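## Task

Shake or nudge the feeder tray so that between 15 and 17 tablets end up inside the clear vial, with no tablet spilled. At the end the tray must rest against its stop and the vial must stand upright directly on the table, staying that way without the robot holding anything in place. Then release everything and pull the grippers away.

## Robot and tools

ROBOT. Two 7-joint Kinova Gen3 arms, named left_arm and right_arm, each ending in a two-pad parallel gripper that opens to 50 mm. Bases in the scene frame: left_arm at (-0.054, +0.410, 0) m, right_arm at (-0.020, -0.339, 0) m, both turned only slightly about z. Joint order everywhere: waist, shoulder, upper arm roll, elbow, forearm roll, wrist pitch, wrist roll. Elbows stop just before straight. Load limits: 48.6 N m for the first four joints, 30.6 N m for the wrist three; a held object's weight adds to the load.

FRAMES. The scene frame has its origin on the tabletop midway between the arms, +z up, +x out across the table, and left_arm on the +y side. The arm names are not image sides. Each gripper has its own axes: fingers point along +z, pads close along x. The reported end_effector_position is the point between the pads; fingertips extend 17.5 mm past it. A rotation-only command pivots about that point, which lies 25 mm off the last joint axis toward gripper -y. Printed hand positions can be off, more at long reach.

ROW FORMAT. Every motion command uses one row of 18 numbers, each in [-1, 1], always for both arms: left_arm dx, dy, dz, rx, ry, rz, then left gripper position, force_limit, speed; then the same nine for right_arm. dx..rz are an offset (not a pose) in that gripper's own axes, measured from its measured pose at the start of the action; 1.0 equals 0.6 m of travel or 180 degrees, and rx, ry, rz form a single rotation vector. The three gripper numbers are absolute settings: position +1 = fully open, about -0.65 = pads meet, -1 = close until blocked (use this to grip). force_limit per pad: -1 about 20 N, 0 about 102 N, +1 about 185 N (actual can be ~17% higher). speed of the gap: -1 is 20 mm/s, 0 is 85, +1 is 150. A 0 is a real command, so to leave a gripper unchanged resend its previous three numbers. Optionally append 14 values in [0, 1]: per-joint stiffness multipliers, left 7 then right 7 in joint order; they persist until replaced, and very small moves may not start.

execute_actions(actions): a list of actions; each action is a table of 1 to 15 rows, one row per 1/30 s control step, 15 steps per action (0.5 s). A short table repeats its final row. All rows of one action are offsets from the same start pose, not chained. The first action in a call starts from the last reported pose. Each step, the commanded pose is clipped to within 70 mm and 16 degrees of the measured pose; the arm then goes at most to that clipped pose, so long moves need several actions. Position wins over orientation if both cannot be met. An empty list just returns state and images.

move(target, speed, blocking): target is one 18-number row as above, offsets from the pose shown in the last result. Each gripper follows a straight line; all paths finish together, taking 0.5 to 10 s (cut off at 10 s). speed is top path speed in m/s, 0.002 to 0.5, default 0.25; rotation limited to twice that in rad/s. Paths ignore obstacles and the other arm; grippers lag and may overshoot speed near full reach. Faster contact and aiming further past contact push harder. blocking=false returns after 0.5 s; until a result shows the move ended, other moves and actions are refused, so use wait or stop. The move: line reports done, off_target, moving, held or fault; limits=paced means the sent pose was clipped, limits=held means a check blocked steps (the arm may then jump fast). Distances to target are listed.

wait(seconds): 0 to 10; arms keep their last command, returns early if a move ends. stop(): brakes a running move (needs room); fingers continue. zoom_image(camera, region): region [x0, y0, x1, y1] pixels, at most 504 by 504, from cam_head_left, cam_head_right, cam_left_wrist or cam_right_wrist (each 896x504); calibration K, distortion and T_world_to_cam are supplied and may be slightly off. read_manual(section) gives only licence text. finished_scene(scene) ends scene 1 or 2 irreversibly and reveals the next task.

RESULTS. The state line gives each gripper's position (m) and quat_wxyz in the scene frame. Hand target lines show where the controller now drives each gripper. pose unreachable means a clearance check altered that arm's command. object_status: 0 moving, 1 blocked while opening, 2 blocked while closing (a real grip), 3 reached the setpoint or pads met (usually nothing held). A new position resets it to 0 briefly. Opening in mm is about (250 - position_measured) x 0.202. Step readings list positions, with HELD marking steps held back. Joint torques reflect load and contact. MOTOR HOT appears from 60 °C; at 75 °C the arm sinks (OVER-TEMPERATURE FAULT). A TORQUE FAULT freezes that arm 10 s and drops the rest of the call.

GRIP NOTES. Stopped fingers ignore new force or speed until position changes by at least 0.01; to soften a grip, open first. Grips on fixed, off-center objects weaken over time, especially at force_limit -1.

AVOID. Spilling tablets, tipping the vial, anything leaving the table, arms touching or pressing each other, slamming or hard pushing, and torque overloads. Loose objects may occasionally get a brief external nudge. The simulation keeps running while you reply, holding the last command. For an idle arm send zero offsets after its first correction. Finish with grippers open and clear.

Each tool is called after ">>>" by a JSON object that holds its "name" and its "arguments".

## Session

>>> {"name": "execute_actions", "arguments": {"actions": []}}

Scene clock: 0.00 s.
left_arm: end_effector_position=(+0.5994, +0.6932, +0.3868) position_measured=3 object_status=3 end_effector_quat_wxyz=(+0.011, +0.827, -0.376, +0.418) | right_arm: end_effector_position=(+0.4028, -0.2834, +0.1803) position_measured=3 object_status=3 end_effector_quat_wxyz=(-0.000, +0.660, +0.752, +0.001)
Joint positions: left_arm=[-1.193  0.798  1.075  1.086  0.003  1.026 -1.382] | right_arm=[-0.056  0.433  0.     1.655 -0.003  1.052  1.517]
Joint velocities: left_arm=[-0.     0.     0.001 -0.     0.     0.    -0.   ] | right_arm=[-0.    -0.    -0.002  0.    -0.     0.     0.001]
Joint torques (N m, as the joint torque sensors report them, + toward a larger angle): no reading
Motor temperatures (°C, as the motors report them): left_arm=[35 34 30 38 43 43 43] | right_arm=[37 34 31 34 42 40 43]
Hand target (left_arm): +0.599, +0.693, +0.387; +0.011, +0.827, -0.376, +0.418
Hand target (right_arm): +0.403, -0.283, +0.180; -0.000, +0.660, +0.752, +0.001
Joint stiffness scale: left_arm=[1. 1. 1. 1. 1. 1. 1.] | right_arm=[1. 1. 1. 1. 1. 1. 1.]
camera_calibration (this result's frames):
cam_left_wrist: T_world_to_cam=[[0.32569, -0.60577, 0.725926, -0.064726], [-0.64746, -0.70241, -0.295661, 1.01989], [0.689001, -0.373714, -0.62098, 0.24747], [0, 0, 0, 1]] pos_world=[0.510909, 0.769652, 0.502201]

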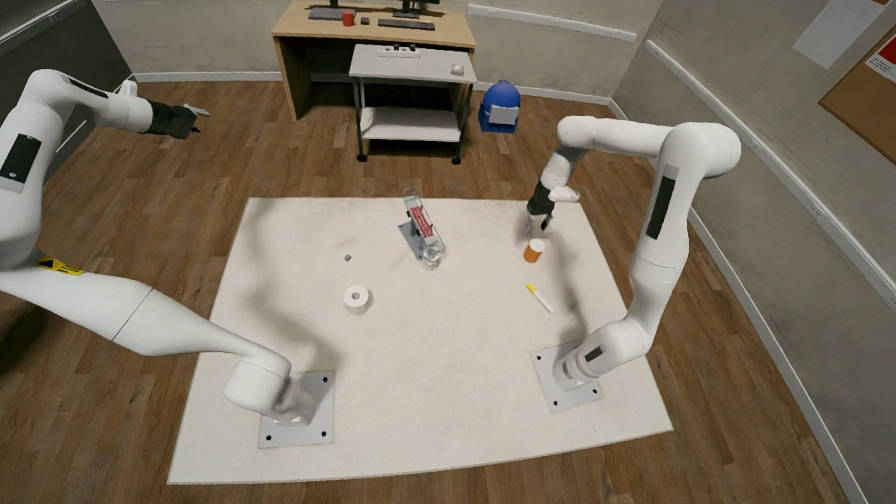

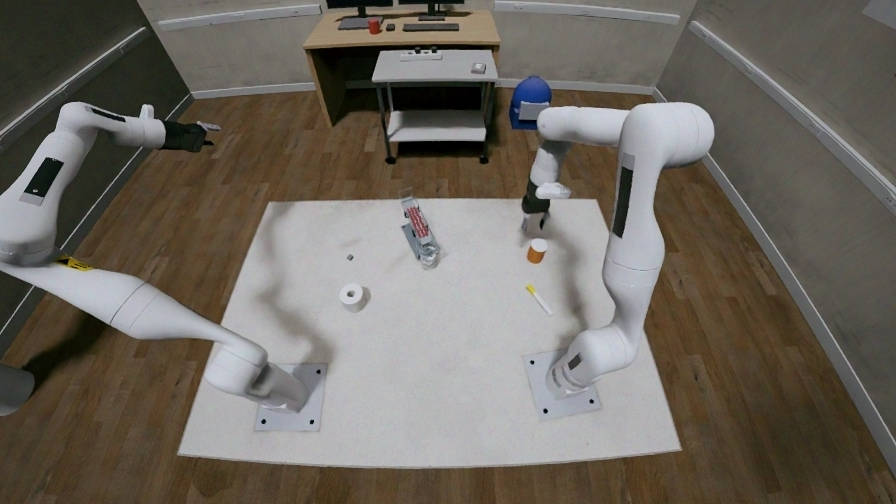

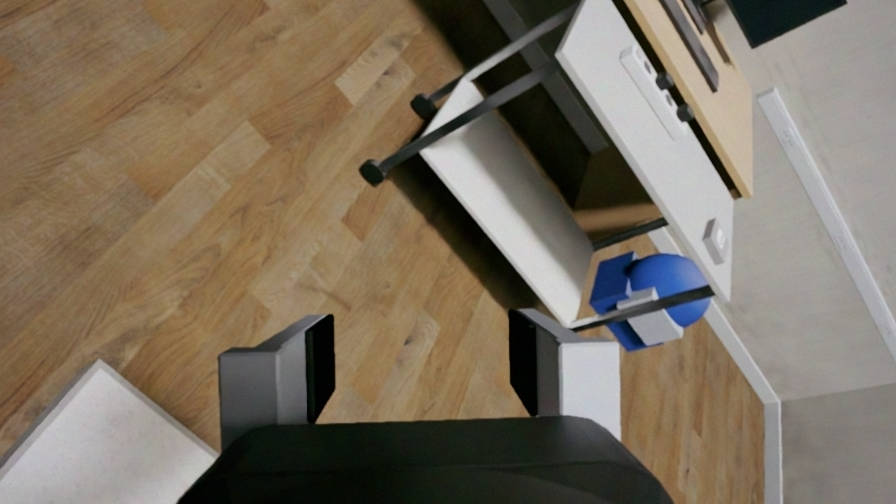

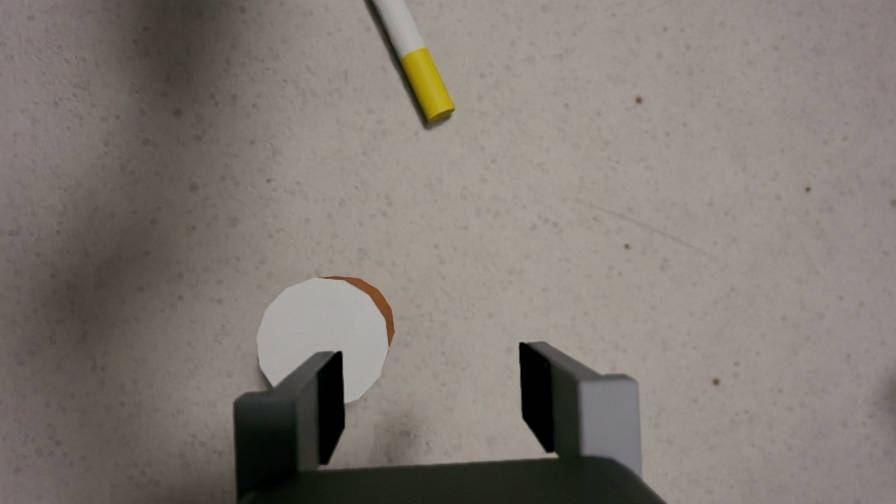

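>>> {"name": "move", "arguments": {"target": [0.32,1,0.09,-0.07,-0.083,0,-1,0,0,0.487,0.303,-0.07,0.317,0.36,0.244,1,0,1], "speed": 0.35}}

Scene clock: 3.27 s.
left_arm: end_effector_position=(+0.3286, +0.1263, +0.3119) position_measured=254 object_status=3 end_effector_quat_wxyz=(+0.057, +0.868, -0.417, +0.265) | right_arm: end_effector_position=(+0.5420, +0.0258, +0.2200) position_measured=3 object_status=3 end_effector_quat_wxyz=(+0.664, -0.694, -0.279, +0.002)
Joint positions: left_arm=[-1.683  0.006  2.419  1.949 -0.039  0.649 -0.174] | right_arm=[ 0.083  1.378 -0.294  0.629 -1.085  1.662  0.806]
Joint velocities: left_arm=[ 0.005 -0.007  0.001 -0.002 -0.001 -0.     0.001] | right_arm=[ 0.     0.004 -0.003 -0.001  0.001 -0.001 -0.   ]
Joint torques (N m, as the joint torque sensors report them, + toward a larger angle): left_arm=[  0.06   8.31   0.2  -11.09  -0.3   -1.63   0.3 ] | right_arm=[  0.01 -27.88  -4.33  -6.93  -3.03   1.41  -0.36]
Motor temperatures (°C, as the motors report them): left_arm=[35 34 30 38 43 43 43] | right_arm=[37 35 31 34 42 40 43]
Hand target (left_arm): +0.329, +0.125, +0.313; +0.055, +0.867, -0.419, +0.266
Hand target (right_arm): +0.545, +0.029, +0.222; +0.667, -0.692, -0.274, -0.001
Off the commanded pose (left_arm): 0.003 m, 1 deg.
Off the commanded pose (right_arm): 0.006 m, 1 deg.
Joint stiffness scale: left_arm=[1. 1. 1. 1. 1. 1. 1.] | right_arm=[1. 1. 1. 1. 1. 1. 1.]
move: off_target (right_arm)
camera_calibration (this result's frames):
cam_left_wrist: T_world_to_cam=[[0.480678, -0.686008, 0.546206, -0.250229], [-0.768106, -0.629884, -0.115148, 0.398366], [0.42304, -0.364195, -0.829698, 0.326961], [0, 0, 0, 1]] pos_world=[0.287949, 0.198343, 0.453827]
cam_right_wrist: T_world_to_cam=[[0.874648, 0.361616, 0.32284, -0.554398], [0.341156, 0.0139573, -0.939903, 0.0537994], [-0.34439, 0.932223, -0.11116, 0.356913], [0, 0, 0, 1]] pos_world=[0.589466, -0.132994, 0.269222]

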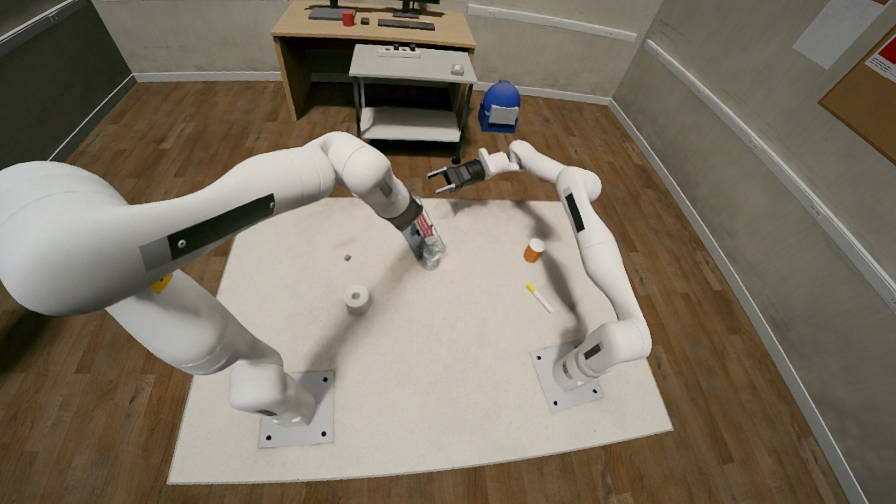

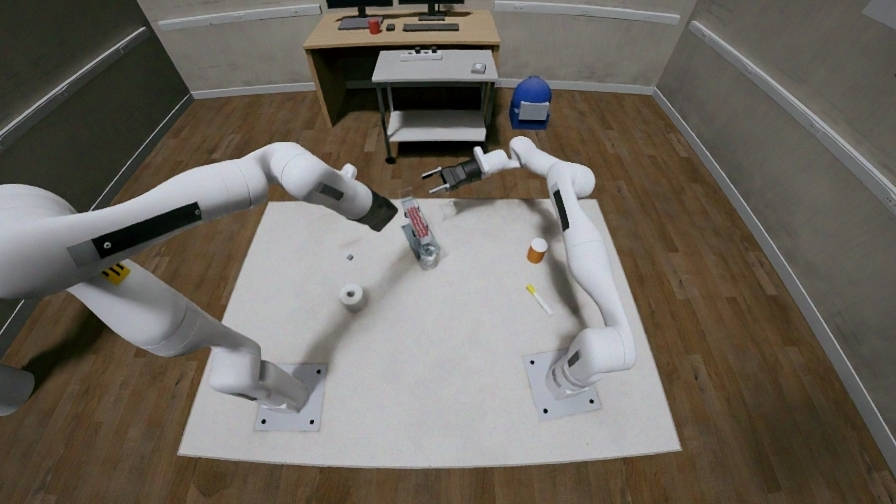

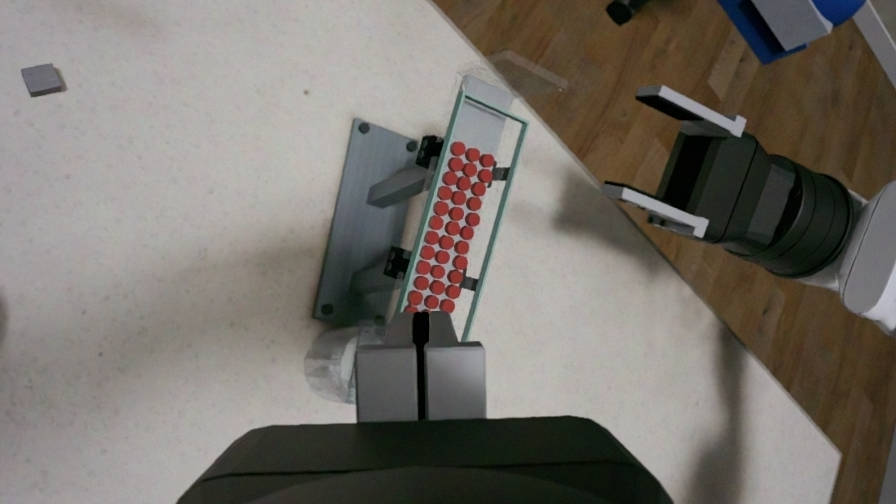

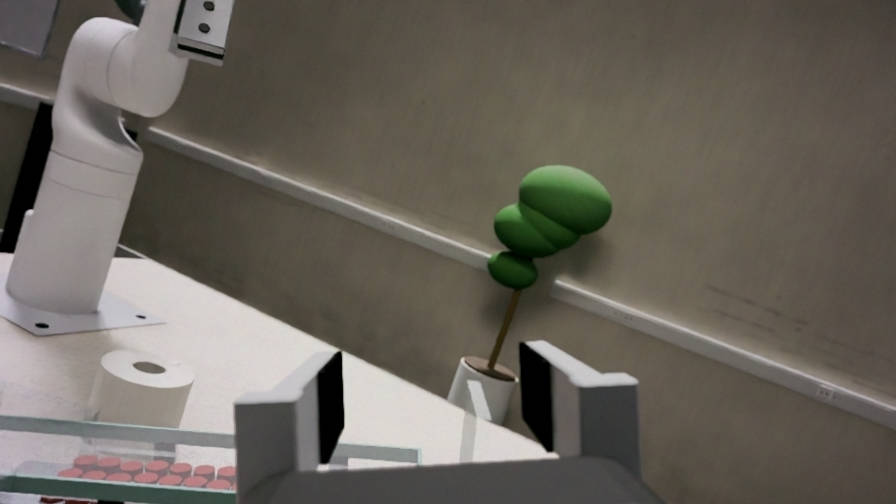

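>>> {"name": "move", "arguments": {"target": [0,0.1,0,0,0,0,1,0,0,0.024,0.032,0.02,0,0,0.03,1,0,1]}}

>>> {"name": "move", "arguments": {"target": [0,0,0,0,0,0,1,0,0,0.004,0,0.09,0,0,0,1,0,1], "speed": 0.1}}

Scene clock: 4.40 s.
left_arm: end_effector_position=(+0.2850, +0.0871, +0.3070) position_measured=3 object_status=3 end_effector_quat_wxyz=(+0.061, +0.869, -0.414, +0.266) | right_arm: end_effector_position=(+0.5589, +0.0419, +0.2035) position_measured=3 object_status=3 end_effector_quat_wxyz=(-0.659, +0.710, +0.246, -0.029)
Joint positions: left_arm=[-1.605  0.005  2.536  1.965 -0.198  0.649  0.128] | right_arm=[ 0.047  1.458 -0.294  0.477 -1.085  1.671  0.652]
Joint velocities: left_arm=[ 0.005  0.     0.     0.001 -0.     0.     0.001] | right_arm=[-0.002  0.006 -0.    -0.006 -0.001  0.001 -0.002]
Joint torques (N m, as the joint torque sensors report them, + toward a larger angle): left_arm=[ -0.35   9.02   0.06 -11.17  -0.64  -1.54   0.35] | right_arm=[  0.1  -28.75  -3.97  -6.72  -3.14   1.16  -0.11]
Motor temperatures (°C, as the motors report them): left_arm=[35 34 30 38 43 43 43] | right_arm=[37 35 31 34 42 40 43]
Hand target (left_arm): +0.283, +0.087, +0.305; +0.058, +0.868, -0.417, +0.265
Hand target (right_arm): +0.557, +0.043, +0.206; +0.663, -0.706, -0.246, +0.033
Off the commanded pose (left_arm): 0.003 m, 1 deg.
Off the commanded pose (right_arm): 0.004 m, 1 deg.
Joint stiffness scale: left_arm=[1. 1. 1. 1. 1. 1. 1.] | right_arm=[1. 1. 1. 1. 1. 1. 1.]
move: off_target (right_arm)
camera_calibration (this result's frames):
cam_left_wrist: T_world_to_cam=[[0.484777, -0.679987, 0.550099, -0.256426], [-0.765874, -0.633772, -0.108487, 0.337357], [0.422407, -0.368714, -0.828023, 0.327169], [0, 0, 0, 1]] pos_world=[0.244484, 0.160073, 0.448562]
cam_right_wrist: T_world_to_cam=[[0.90342, 0.357358, 0.236914, -0.568149], [0.265679, -0.0328876, -0.9635, 0.0812168], [-0.336523, 0.933388, -0.124654, 0.344182], [0, 0, 0, 1]] pos_world=[0.607525, -0.115552, 0.255759]

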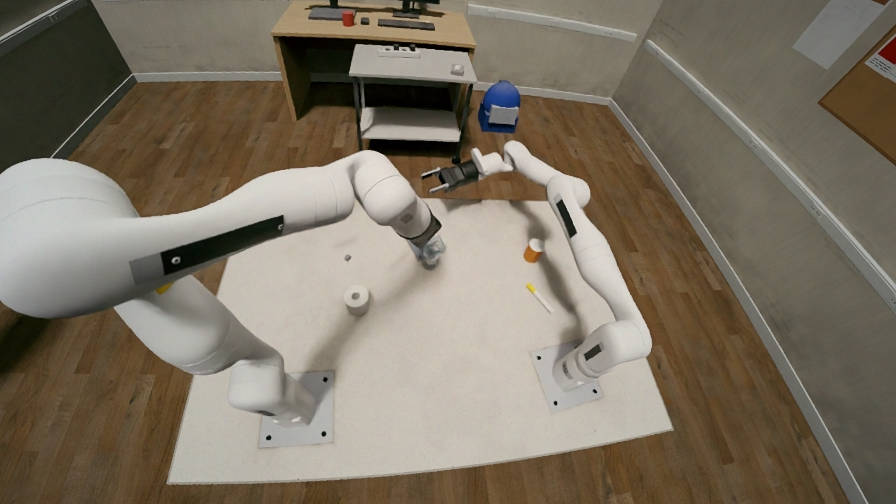

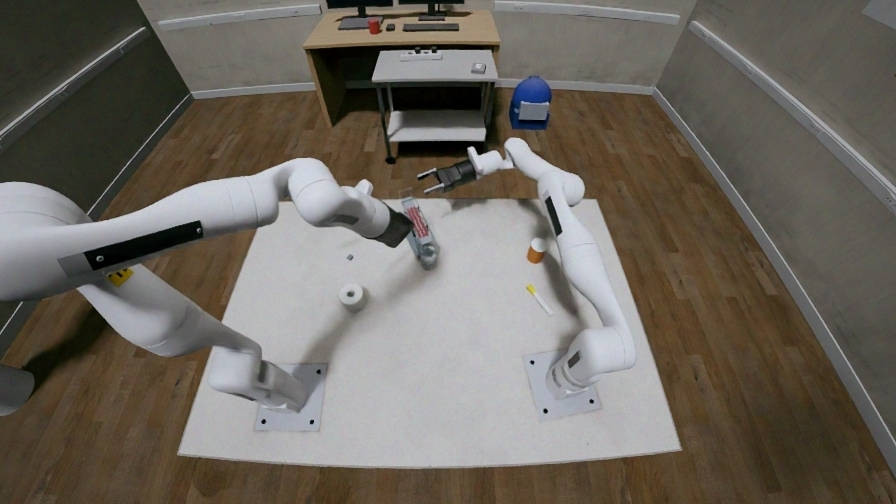

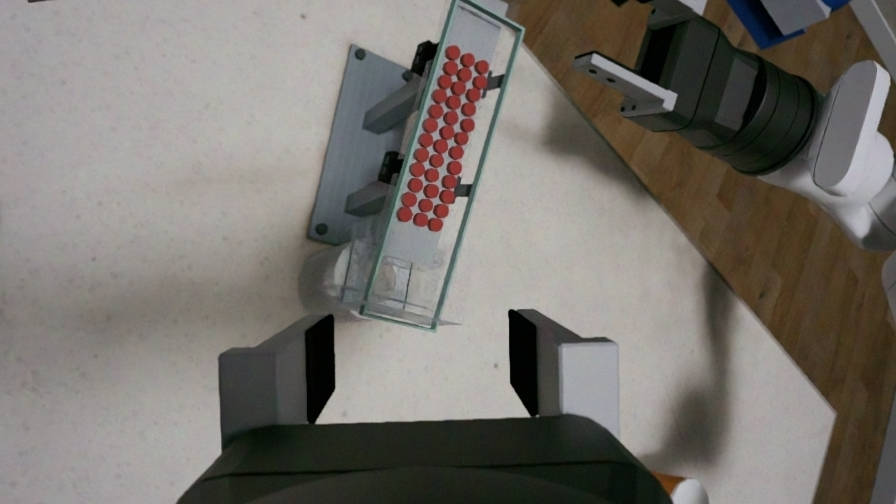

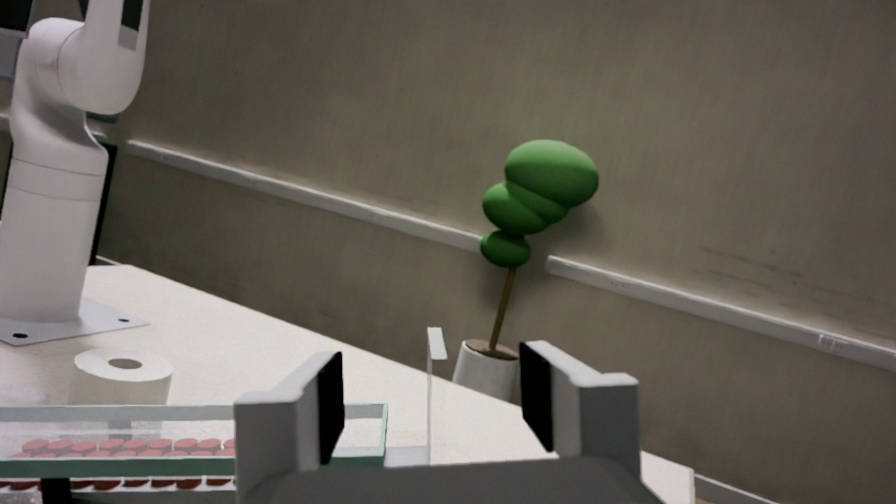

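Scene clock: 5.37 s.
left_arm: end_effector_position=(+0.2850, +0.0871, +0.3070) position_measured=3 object_status=3 end_effector_quat_wxyz=(+0.061, +0.869, -0.414, +0.266) | right_arm: end_effector_position=(+0.5405, +0.0893, +0.1939) position_measured=3 object_status=3 end_effector_quat_wxyz=(-0.656, +0.712, +0.246, -0.033)
Joint positions: left_arm=[-1.605  0.005  2.536  1.965 -0.198  0.649  0.128] | right_arm=[-0.009  1.431 -0.309  0.574 -1.085  1.576  0.693]
Joint velocities: left_arm=[-0.    -0.     0.002  0.001 -0.     0.     0.   ] | right_arm=[-0.001 -0.001 -0.    -0.    -0.    -0.001  0.   ]
Joint torques (N m, as the joint torque sensors report them, + toward a larger angle): left_arm=[ -0.38   8.79  -0.11 -11.03  -0.57  -1.36   0.5 ] | right_arm=[  0.03 -28.18  -4.31  -7.12  -3.05   1.34  -0.07]
Motor temperatures (°C, as the motors report them): left_arm=[35 34 30 38 43 43 43] | right_arm=[37 35 31 34 42 40 43]
Hand target (left_arm): +0.285, +0.087, +0.307; +0.060, +0.869, -0.414, +0.266
Hand target (right_arm): +0.541, +0.093, +0.197; -0.659, +0.710, +0.246, -0.029
Off the commanded pose (left_arm): 0.000 m, 0 deg.
Off the commanded pose (right_arm): 0.005 m, 1 deg.
Joint stiffness scale: left_arm=[1. 1. 1. 1. 1. 1. 1.] | right_arm=[1. 1. 1. 1. 1. 1. 1.]
move: off_target (right_arm)
camera_calibration (this result's frames):
cam_left_wrist: T_world_to_cam=[[0.484742, -0.680014, 0.550097, -0.256416], [-0.765907, -0.633732, -0.108489, 0.337339], [0.422388, -0.368734, -0.828024, 0.327176], [0, 0, 0, 1]] pos_world=[0.24447, 0.160057, 0.448561]
cam_right_wrist: T_world_to_cam=[[0.902787, 0.363492, 0.229889, -0.565033], [0.261779, -0.0403096, -0.964286, 0.0813797], [-0.341244, 0.930725, -0.131546, 0.296706], [0, 0, 0, 1]] pos_world=[0.59005, -0.0674856, 0.247398]

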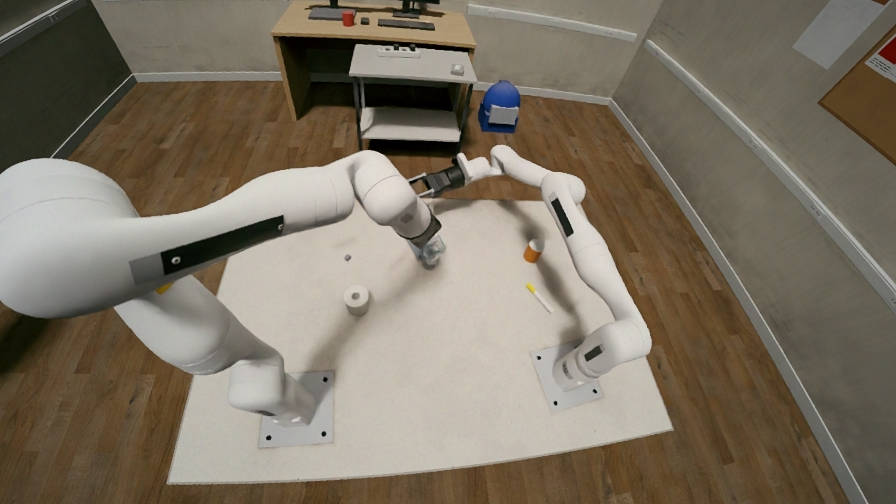

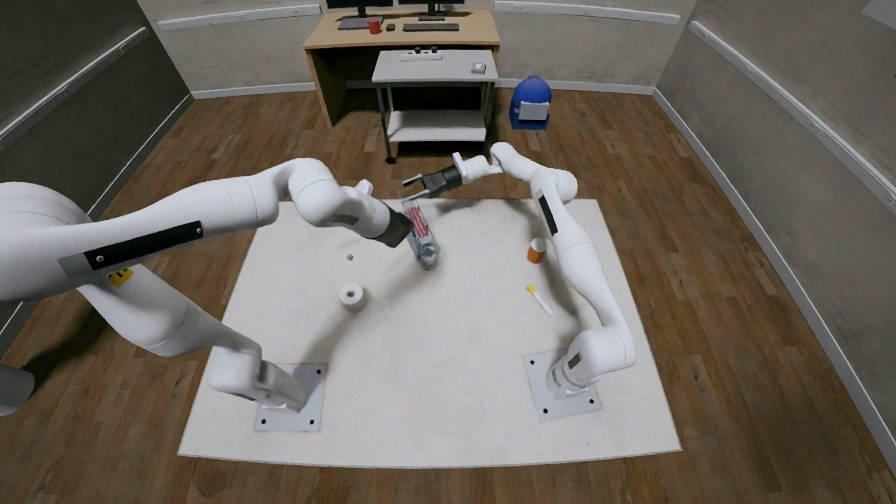

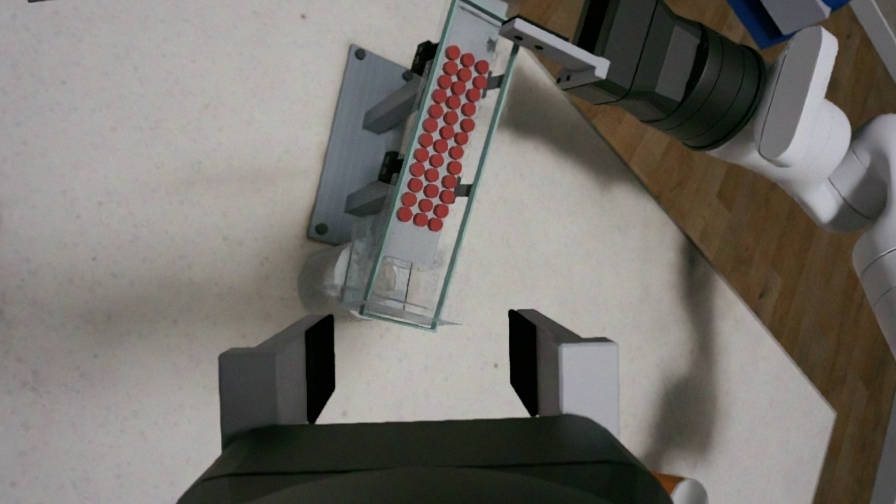

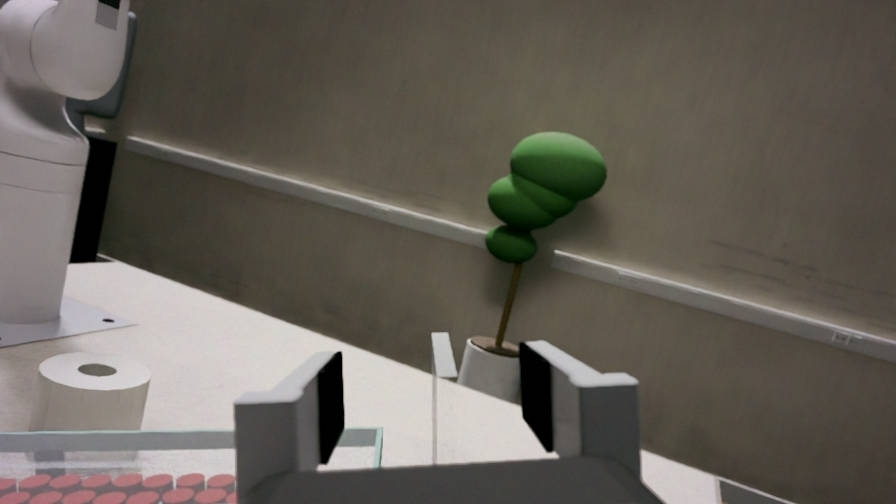

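>>> {"name": "execute_actions", "arguments": {"actions": [[[0,0,0,0,0,0,1,0,0,-0.014,-0.009,0.018,0,0,0,1,0,1]],[[0,0,0,0,0,0,1,0,0,0,0,0,0,0,0,-0.3,0,1]],[[0,0,0,0,0,0,1,0,0,0,0,0,0,0,0,0.5,0,1]],[[0,0,0,0,0,0,1,0,0,0,0,0,0,0,0,-0.3,0,1]],[[0,0,0,0,0,0,1,0,0,0,0,0,0,0,0,0.5,0,1]],[[0,0,0,0,0,0,1,0,0,0,0,0,0,0,0,-0.3,0,1]],[[0,0,0,0,0,0,1,0,0,0,0,0,0,0,0,0.5,0,1]]]}}

Scene clock: 9.17 s.
left_arm: end_effector_position=(+0.2850, +0.0871, +0.3070) position_measured=3 object_status=3 end_effector_quat_wxyz=(+0.061, +0.869, -0.414, +0.266) | right_arm: end_effector_position=(+0.5270, +0.0948, +0.1935) position_measured=78 object_status=3 end_effector_quat_wxyz=(-0.655, +0.714, +0.247, -0.037)
Joint positions: left_arm=[-1.605  0.005  2.536  1.965 -0.198  0.649  0.128] | right_arm=[-0.009  1.392 -0.31   0.672 -1.087  1.541  0.738]
Joint velocities: left_arm=[-0.    -0.    -0.003 -0.001  0.     0.001 -0.001] | right_arm=[-0.     0.     0.     0.     0.    -0.001  0.   ]
Joint torques (N m, as the joint torque sensors report them, + toward a larger angle): left_arm=[ -0.22   8.74   0.04 -11.04  -0.64  -1.42   0.44] | right_arm=[  0.19 -27.63  -4.58  -6.9   -2.99   1.44  -0.11]
Motor temperatures (°C, as the motors report them): left_arm=[35 34 30 38 43 43 43] | right_arm=[37 35 31 34 42 40 43]
Hand target (left_arm): +0.285, +0.087, +0.307; +0.061, +0.869, -0.414, +0.266
Hand target (right_arm): +0.527, +0.095, +0.193; -0.655, +0.714, +0.247, -0.037
Off the commanded pose (left_arm): 0.000 m, 0 deg.
Off the commanded pose (right_arm): 0.000 m, 0 deg.
Joint stiffness scale: left_arm=[1. 1. 1. 1. 1. 1. 1.] | right_arm=[1. 1. 1. 1. 1. 1. 1.]
Step readings (end_effector_position; steps 1 to 15: 1st action; 16 to 30: 2nd action; 31 to 45: 3rd action; 46 to 60: 4th action; 61 to 75: 5th action; 76 to 90: 6th action; 91 to 105: 7th action):
0: left_arm (+0.2850, +0.0871, +0.3070) | right_arm (+0.5405, +0.0894, +0.1940)
1: left_arm (+0.2850, +0.0871, +0.3070) | right_arm (+0.5403, +0.0895, +0.1939)
2: left_arm (+0.2850, +0.0871, +0.3070) | right_arm (+0.5386, +0.0902, +0.1932)
4: left_arm (+0.2850, +0.0871, +0.3070) | right_arm (+0.5322, +0.0924, +0.1908)
8: left_arm (+0.2850, +0.0871, +0.3070) | right_arm (+0.5268, +0.0940, +0.1902)
15: left_arm (+0.2850, +0.0871, +0.3070) | right_arm (+0.5259, +0.0944, +0.1924)
16: left_arm (+0.2850, +0.0871, +0.3070) | right_arm (+0.5259, +0.0944, +0.1925)
17: left_arm (+0.2850, +0.0871, +0.3070) | right_arm (+0.5259, +0.0944, +0.1925)
19: left_arm (+0.2850, +0.0871, +0.3070) | right_arm (+0.5259, +0.0944, +0.1925)
23: left_arm (+0.2850, +0.0871, +0.3070) | right_arm (+0.5259, +0.0944, +0.1926)
30: left_arm (+0.2850, +0.0871, +0.3070) | right_arm (+0.5269, +0.0947, +0.1931)
31: left_arm (+0.2850, +0.0871, +0.3070) | right_arm (+0.5269, +0.0947, +0.1931)
32: left_arm (+0.2850, +0.0871, +0.3070) | right_arm (+0.5269, +0.0947, +0.1931)
34: left_arm (+0.2850, +0.0871, +0.3070) | right_arm (+0.5269, +0.0947, +0.1931)
38: left_arm (+0.2850, +0.0871, +0.3070) | right_arm (+0.5269, +0.0947, +0.1931)
45: left_arm (+0.2850, +0.0871, +0.3070) | right_arm (+0.5269, +0.0947, +0.1931)
46: left_arm (+0.2850, +0.0871, +0.3070) | right_arm (+0.5269, +0.0947, +0.1931)
47: left_arm (+0.2850, +0.0871, +0.3070) | right_arm (+0.5269, +0.0947, +0.1931)
49: left_arm (+0.2850, +0.0871, +0.3070) | right_arm (+0.5269, +0.0948, +0.1932)
53: left_arm (+0.2850, +0.0871, +0.3070) | right_arm (+0.5269, +0.0948, +0.1933)
60: left_arm (+0.2850, +0.0871, +0.3070) | right_arm (+0.5269, +0.0948, +0.1933)
61: left_arm (+0.2850, +0.0871, +0.3070) | right_arm (+0.5269, +0.0948, +0.1933)
62: left_arm (+0.2850, +0.0871, +0.3070) | right_arm (+0.5269, +0.0948, +0.1933)
64: left_arm (+0.2850, +0.0871, +0.3070) | right_arm (+0.5269, +0.0948, +0.1933)
68: left_arm (+0.2850, +0.0871, +0.3070) | right_arm (+0.5269, +0.0948, +0.1933)
75: left_arm (+0.2850, +0.0871, +0.3070) | right_arm (+0.5269, +0.0948, +0.1933)
76: left_arm (+0.2850, +0.0871, +0.3070) | right_arm (+0.5269, +0.0948, +0.1933)
77: left_arm (+0.2850, +0.0871, +0.3070) | right_arm (+0.5270, +0.0948, +0.1933)
79: left_arm (+0.2850, +0.0871, +0.3070) | right_arm (+0.5270, +0.0948, +0.1934)
83: left_arm (+0.2850, +0.0871, +0.3070) | right_arm (+0.5270, +0.0948, +0.1935)
90: left_arm (+0.2850, +0.0871, +0.3070) | right_arm (+0.5270, +0.0948, +0.1935)
91: left_arm (+0.2850, +0.0871, +0.3070) | right_arm (+0.5270, +0.0948, +0.1935)
92: left_arm (+0.2850, +0.0871, +0.3070) | right_arm (+0.5270, +0.0948, +0.1935)
94: left_arm (+0.2850, +0.0871, +0.3070) | right_arm (+0.5270, +0.0948, +0.1935)
98: left_arm (+0.2850, +0.0871, +0.3070) | right_arm (+0.5270, +0.0948, +0.1935)
105: end_effector_position above
camera_calibration (this result's frames):
cam_left_wrist: T_world_to_cam=[[0.484742, -0.680013, 0.550097, -0.256416], [-0.765907, -0.633733, -0.108489, 0.337339], [0.422388, -0.368734, -0.828024, 0.327176], [0, 0, 0, 1]] pos_world=[0.24447, 0.160057, 0.448561]
cam_right_wrist: T_world_to_cam=[[0.902024, 0.368484, 0.224881, -0.553783], [0.258894, -0.0449126, -0.964861, 0.0868204], [-0.345436, 0.928548, -0.135911, 0.290189], [0, 0, 0, 1]] pos_world=[0.57729, -0.0614955, 0.247745]

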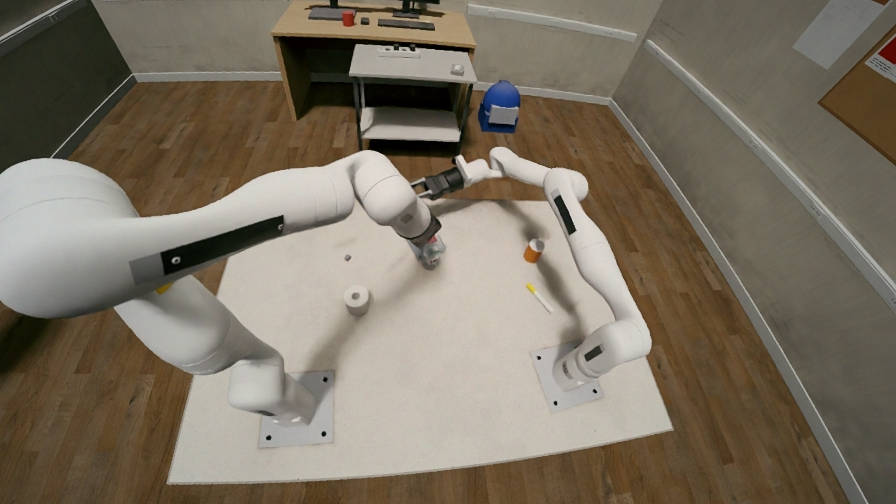

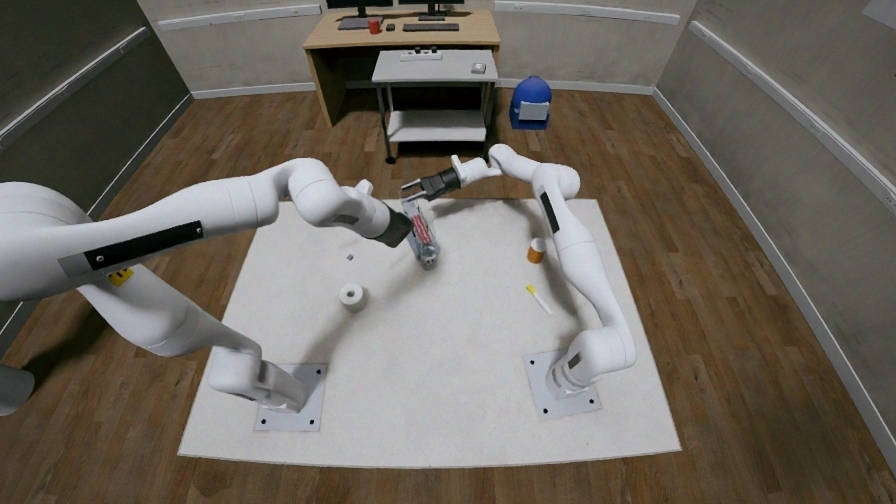

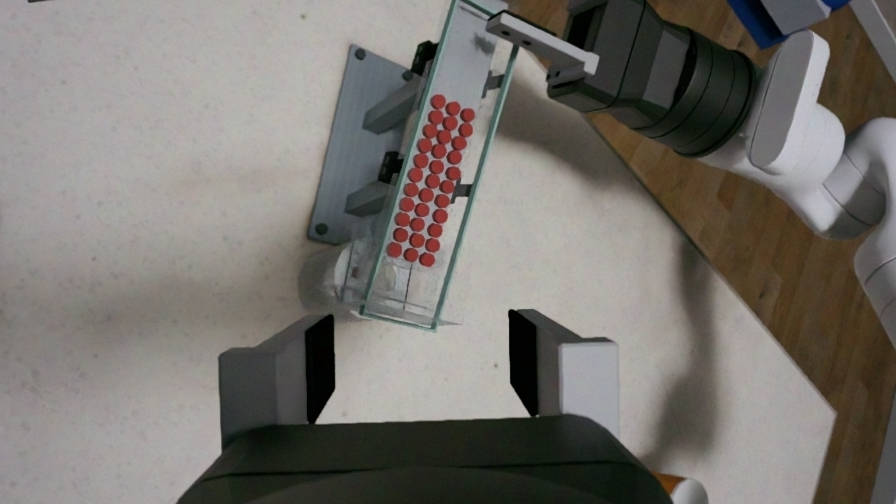

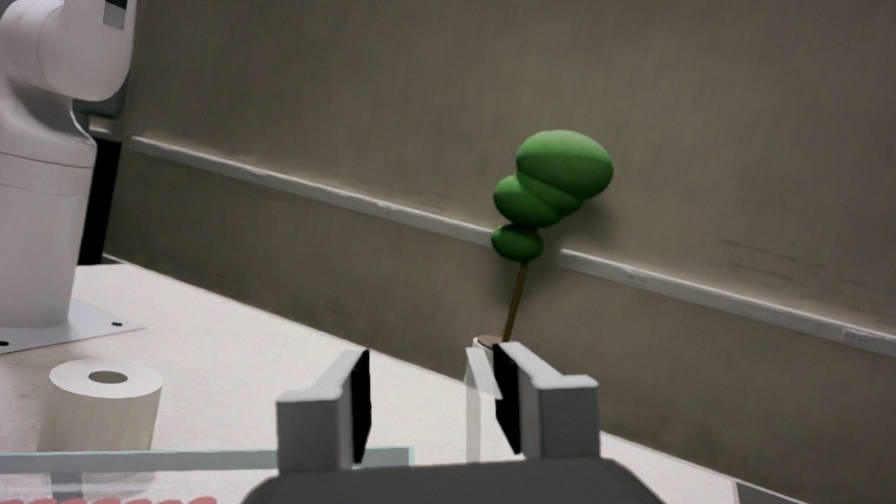

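>>> {"name": "execute_actions", "arguments": {"actions": [[[0,0,0,0,0,0,1,0,0,0,0,0,0,0,0,-0.3,0,1]],[[0,0,0,0,0,0,1,0,0,0,0,0,0,0,0,0.5,0,1]],[[0,0,0,0,0,0,1,0,0,0,0,0,0,0,0,-0.3,0,1]],[[0,0,0,0,0,0,1,0,0,0,0,0,0,0,0,0.5,0,1]],[[0,0,0,0,0,0,1,0,0,0,0,0,0,0,0,-0.3,0,1]],[[0,0,0,0,0,0,1,0,0,0,0,0,0,0,0,1,0,1]]]}}

>>> {"name": "zoom_image", "arguments": {"camera": "cam_left_wrist", "region": [280,110,520,340]}}

Scene clock: 12.33 s.
left_arm: end_effector_position=(+0.2850, +0.0871, +0.3070) position_measured=3 object_status=3 end_effector_quat_wxyz=(+0.061, +0.869, -0.414, +0.266) | right_arm: end_effector_position=(+0.5271, +0.0948, +0.1941) position_measured=3 object_status=3 end_effector_quat_wxyz=(-0.655, +0.714, +0.247, -0.036)
Joint positions: left_arm=[-1.605  0.005  2.536  1.965 -0.198  0.649  0.128] | right_arm=[-0.009  1.391 -0.31   0.672 -1.087  1.541  0.738]
Joint velocities: left_arm=[-0.    -0.    -0.002 -0.001 -0.001 -0.     0.   ] | right_arm=[-0.    -0.001 -0.001 -0.     0.     0.    -0.   ]
Joint torques (N m, as the joint torque sensors report them, + toward a larger angle): left_arm=[ -0.5    8.9   -0.15 -11.36  -0.78  -1.68   0.41] | right_arm=[  0.23 -28.11  -4.54  -6.87  -2.98   1.49  -0.16]
Motor temperatures (°C, as the motors report them): left_arm=[35 34 30 39 43 43 43] | right_arm=[37 35 31 34 42 40 43]
Hand target (left_arm): +0.285, +0.087, +0.307; +0.061, +0.869, -0.414, +0.266
Hand target (right_arm): +0.527, +0.095, +0.194; -0.655, +0.714, +0.247, -0.036
Off the commanded pose (left_arm): 0.000 m, 0 deg.
Off the commanded pose (right_arm): 0.000 m, 0 deg.
Joint stiffness scale: left_arm=[1. 1. 1. 1. 1. 1. 1.] | right_arm=[1. 1. 1. 1. 1. 1. 1.]
Step readings (end_effector_position; steps 1 to 15: 1st action; 16 to 30: 2nd action; 31 to 45: 3rd action; 46 to 60: 4th action; 61 to 75: 5th action; 76 to 90: 6th action):
0: left_arm (+0.2850, +0.0871, +0.3070) | right_arm (+0.5270, +0.0948, +0.1935)
1: left_arm (+0.2850, +0.0871, +0.3070) | right_arm (+0.5270, +0.0948, +0.1935)
2: left_arm (+0.2850, +0.0871, +0.3070) | right_arm (+0.5270, +0.0948, +0.1935)
4: left_arm (+0.2850, +0.0871, +0.3070) | right_arm (+0.5270, +0.0948, +0.1935)
8: left_arm (+0.2850, +0.0871, +0.3070) | right_arm (+0.5270, +0.0948, +0.1937)
15: left_arm (+0.2850, +0.0871, +0.3070) | right_arm (+0.5270, +0.0948, +0.1937)
16: left_arm (+0.2850, +0.0871, +0.3070) | right_arm (+0.5270, +0.0948, +0.1937)
17: left_arm (+0.2850, +0.0871, +0.3070) | right_arm (+0.5270, +0.0948, +0.1937)
19: left_arm (+0.2850, +0.0871, +0.3070) | right_arm (+0.5270, +0.0948, +0.1937)
23: left_arm (+0.2850, +0.0871, +0.3070) | right_arm (+0.5270, +0.0948, +0.1937)
30: left_arm (+0.2850, +0.0871, +0.3070) | right_arm (+0.5270, +0.0948, +0.1937)
31: left_arm (+0.2850, +0.0871, +0.3070) | right_arm (+0.5270, +0.0948, +0.1937)
32: left_arm (+0.2850, +0.0871, +0.3070) | right_arm (+0.5270, +0.0948, +0.1937)
34: left_arm (+0.2850, +0.0871, +0.3070) | right_arm (+0.5270, +0.0948, +0.1937)
38: left_arm (+0.2850, +0.0871, +0.3070) | right_arm (+0.5270, +0.0948, +0.1939)
45: left_arm (+0.2850, +0.0871, +0.3070) | right_arm (+0.5270, +0.0948, +0.1939)
46: left_arm (+0.2850, +0.0871, +0.3070) | right_arm (+0.5270, +0.0948, +0.1939)
47: left_arm (+0.2850, +0.0871, +0.3070) | right_arm (+0.5270, +0.0948, +0.1939)
49: left_arm (+0.2850, +0.0871, +0.3070) | right_arm (+0.5270, +0.0948, +0.1939)
53: left_arm (+0.2850, +0.0871, +0.3070) | right_arm (+0.5270, +0.0948, +0.1939)
60: left_arm (+0.2850, +0.0871, +0.3070) | right_arm (+0.5270, +0.0948, +0.1939)
61: left_arm (+0.2850, +0.0871, +0.3070) | right_arm (+0.5270, +0.0948, +0.1939)
62: left_arm (+0.2850, +0.0871, +0.3070) | right_arm (+0.5270, +0.0948, +0.1939)
64: left_arm (+0.2850, +0.0871, +0.3070) | right_arm (+0.5271, +0.0948, +0.1939)
68: left_arm (+0.2850, +0.0871, +0.3070) | right_arm (+0.5271, +0.0948, +0.1941)
75: left_arm (+0.2850, +0.0871, +0.3070) | right_arm (+0.5271, +0.0948, +0.1941)
76: left_arm (+0.2850, +0.0871, +0.3070) | right_arm (+0.5271, +0.0948, +0.1941)
77: left_arm (+0.2850, +0.0871, +0.3070) | right_arm (+0.5271, +0.0948, +0.1941)
79: left_arm (+0.2850, +0.0871, +0.3070) | right_arm (+0.5271, +0.0948, +0.1941)
83: left_arm (+0.2850, +0.0871, +0.3070) | right_arm (+0.5271, +0.0948, +0.1941)
90: end_effector_position above
camera_calibration (this result's frames):
cam_left_wrist: T_world_to_cam=[[0.484742, -0.680014, 0.550097, -0.256416], [-0.765907, -0.633733, -0.108489, 0.337339], [0.422388, -0.368734, -0.828024, 0.327176], [0, 0, 0, 1]] pos_world=[0.24447, 0.160057, 0.448561]
cam_right_wrist: T_world_to_cam=[[0.901817, 0.368438, 0.225786, -0.554061], [0.259807, -0.0447847, -0.964622, 0.086797], [-0.345291, 0.928573, -0.13611, 0.290248], [0, 0, 0, 1]] pos_world=[0.577332, -0.0614921, 0.248331]

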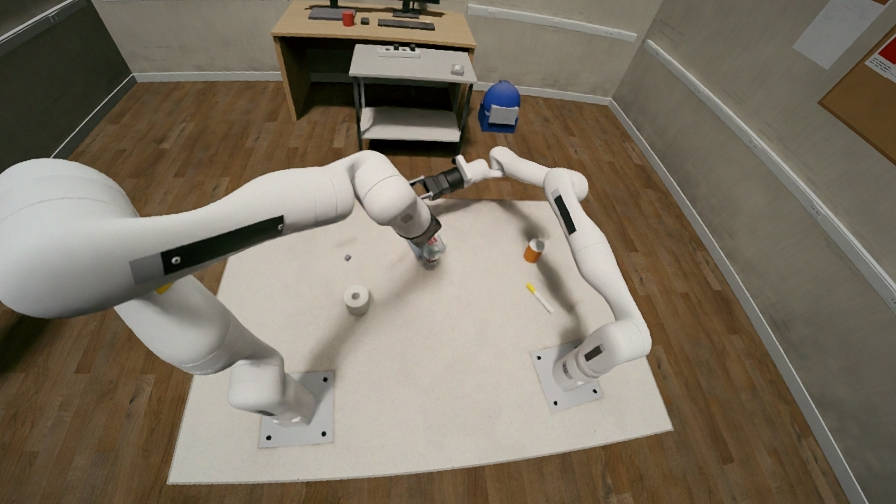

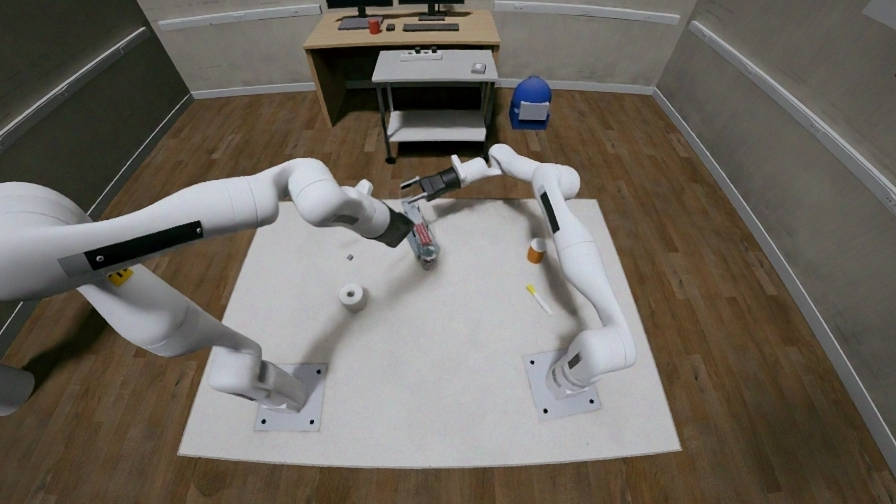

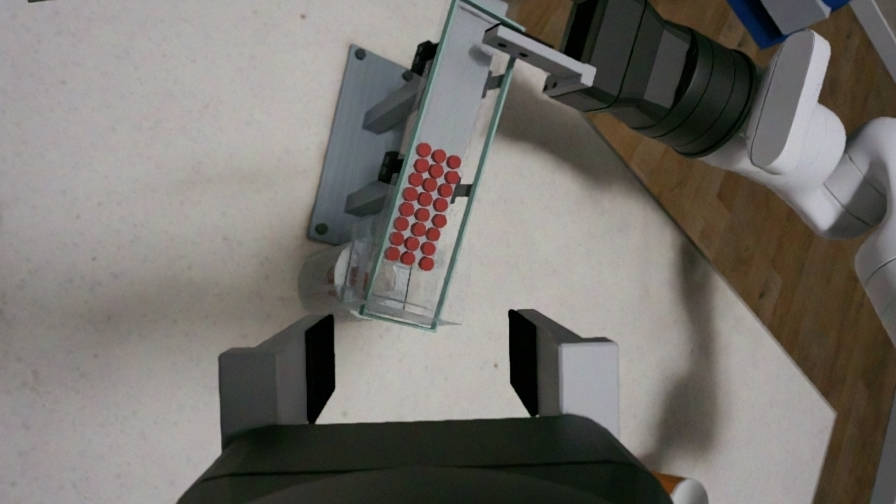

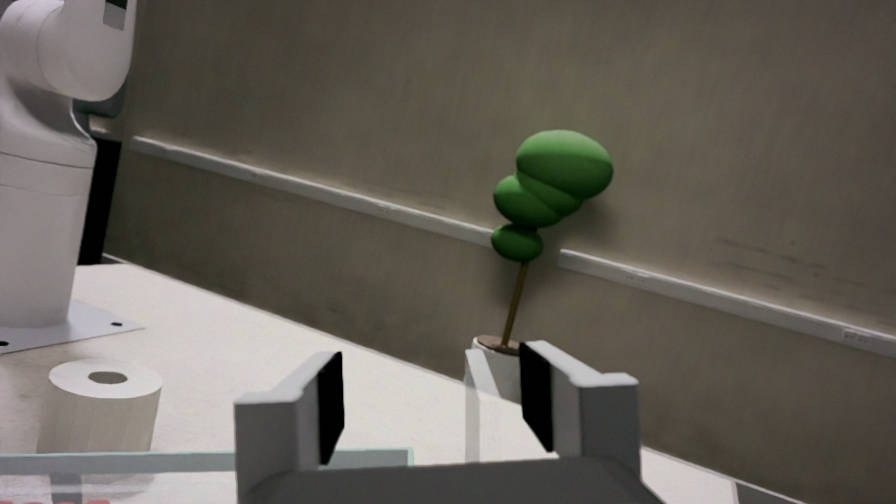

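Region (280, 110, 520, 340) of cam_left_wrist's 896x504 image, scaled by 2.100; it fills the top 483 rows of this view, and the rest is white.

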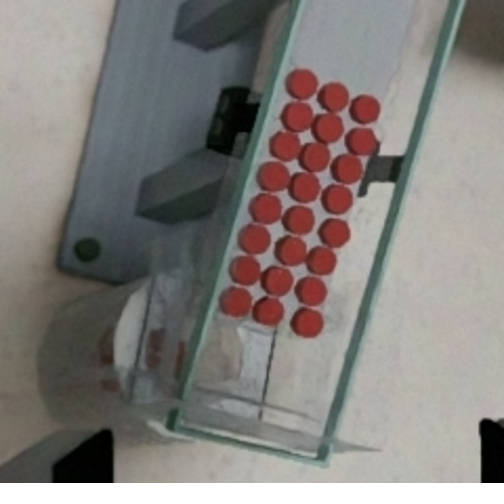

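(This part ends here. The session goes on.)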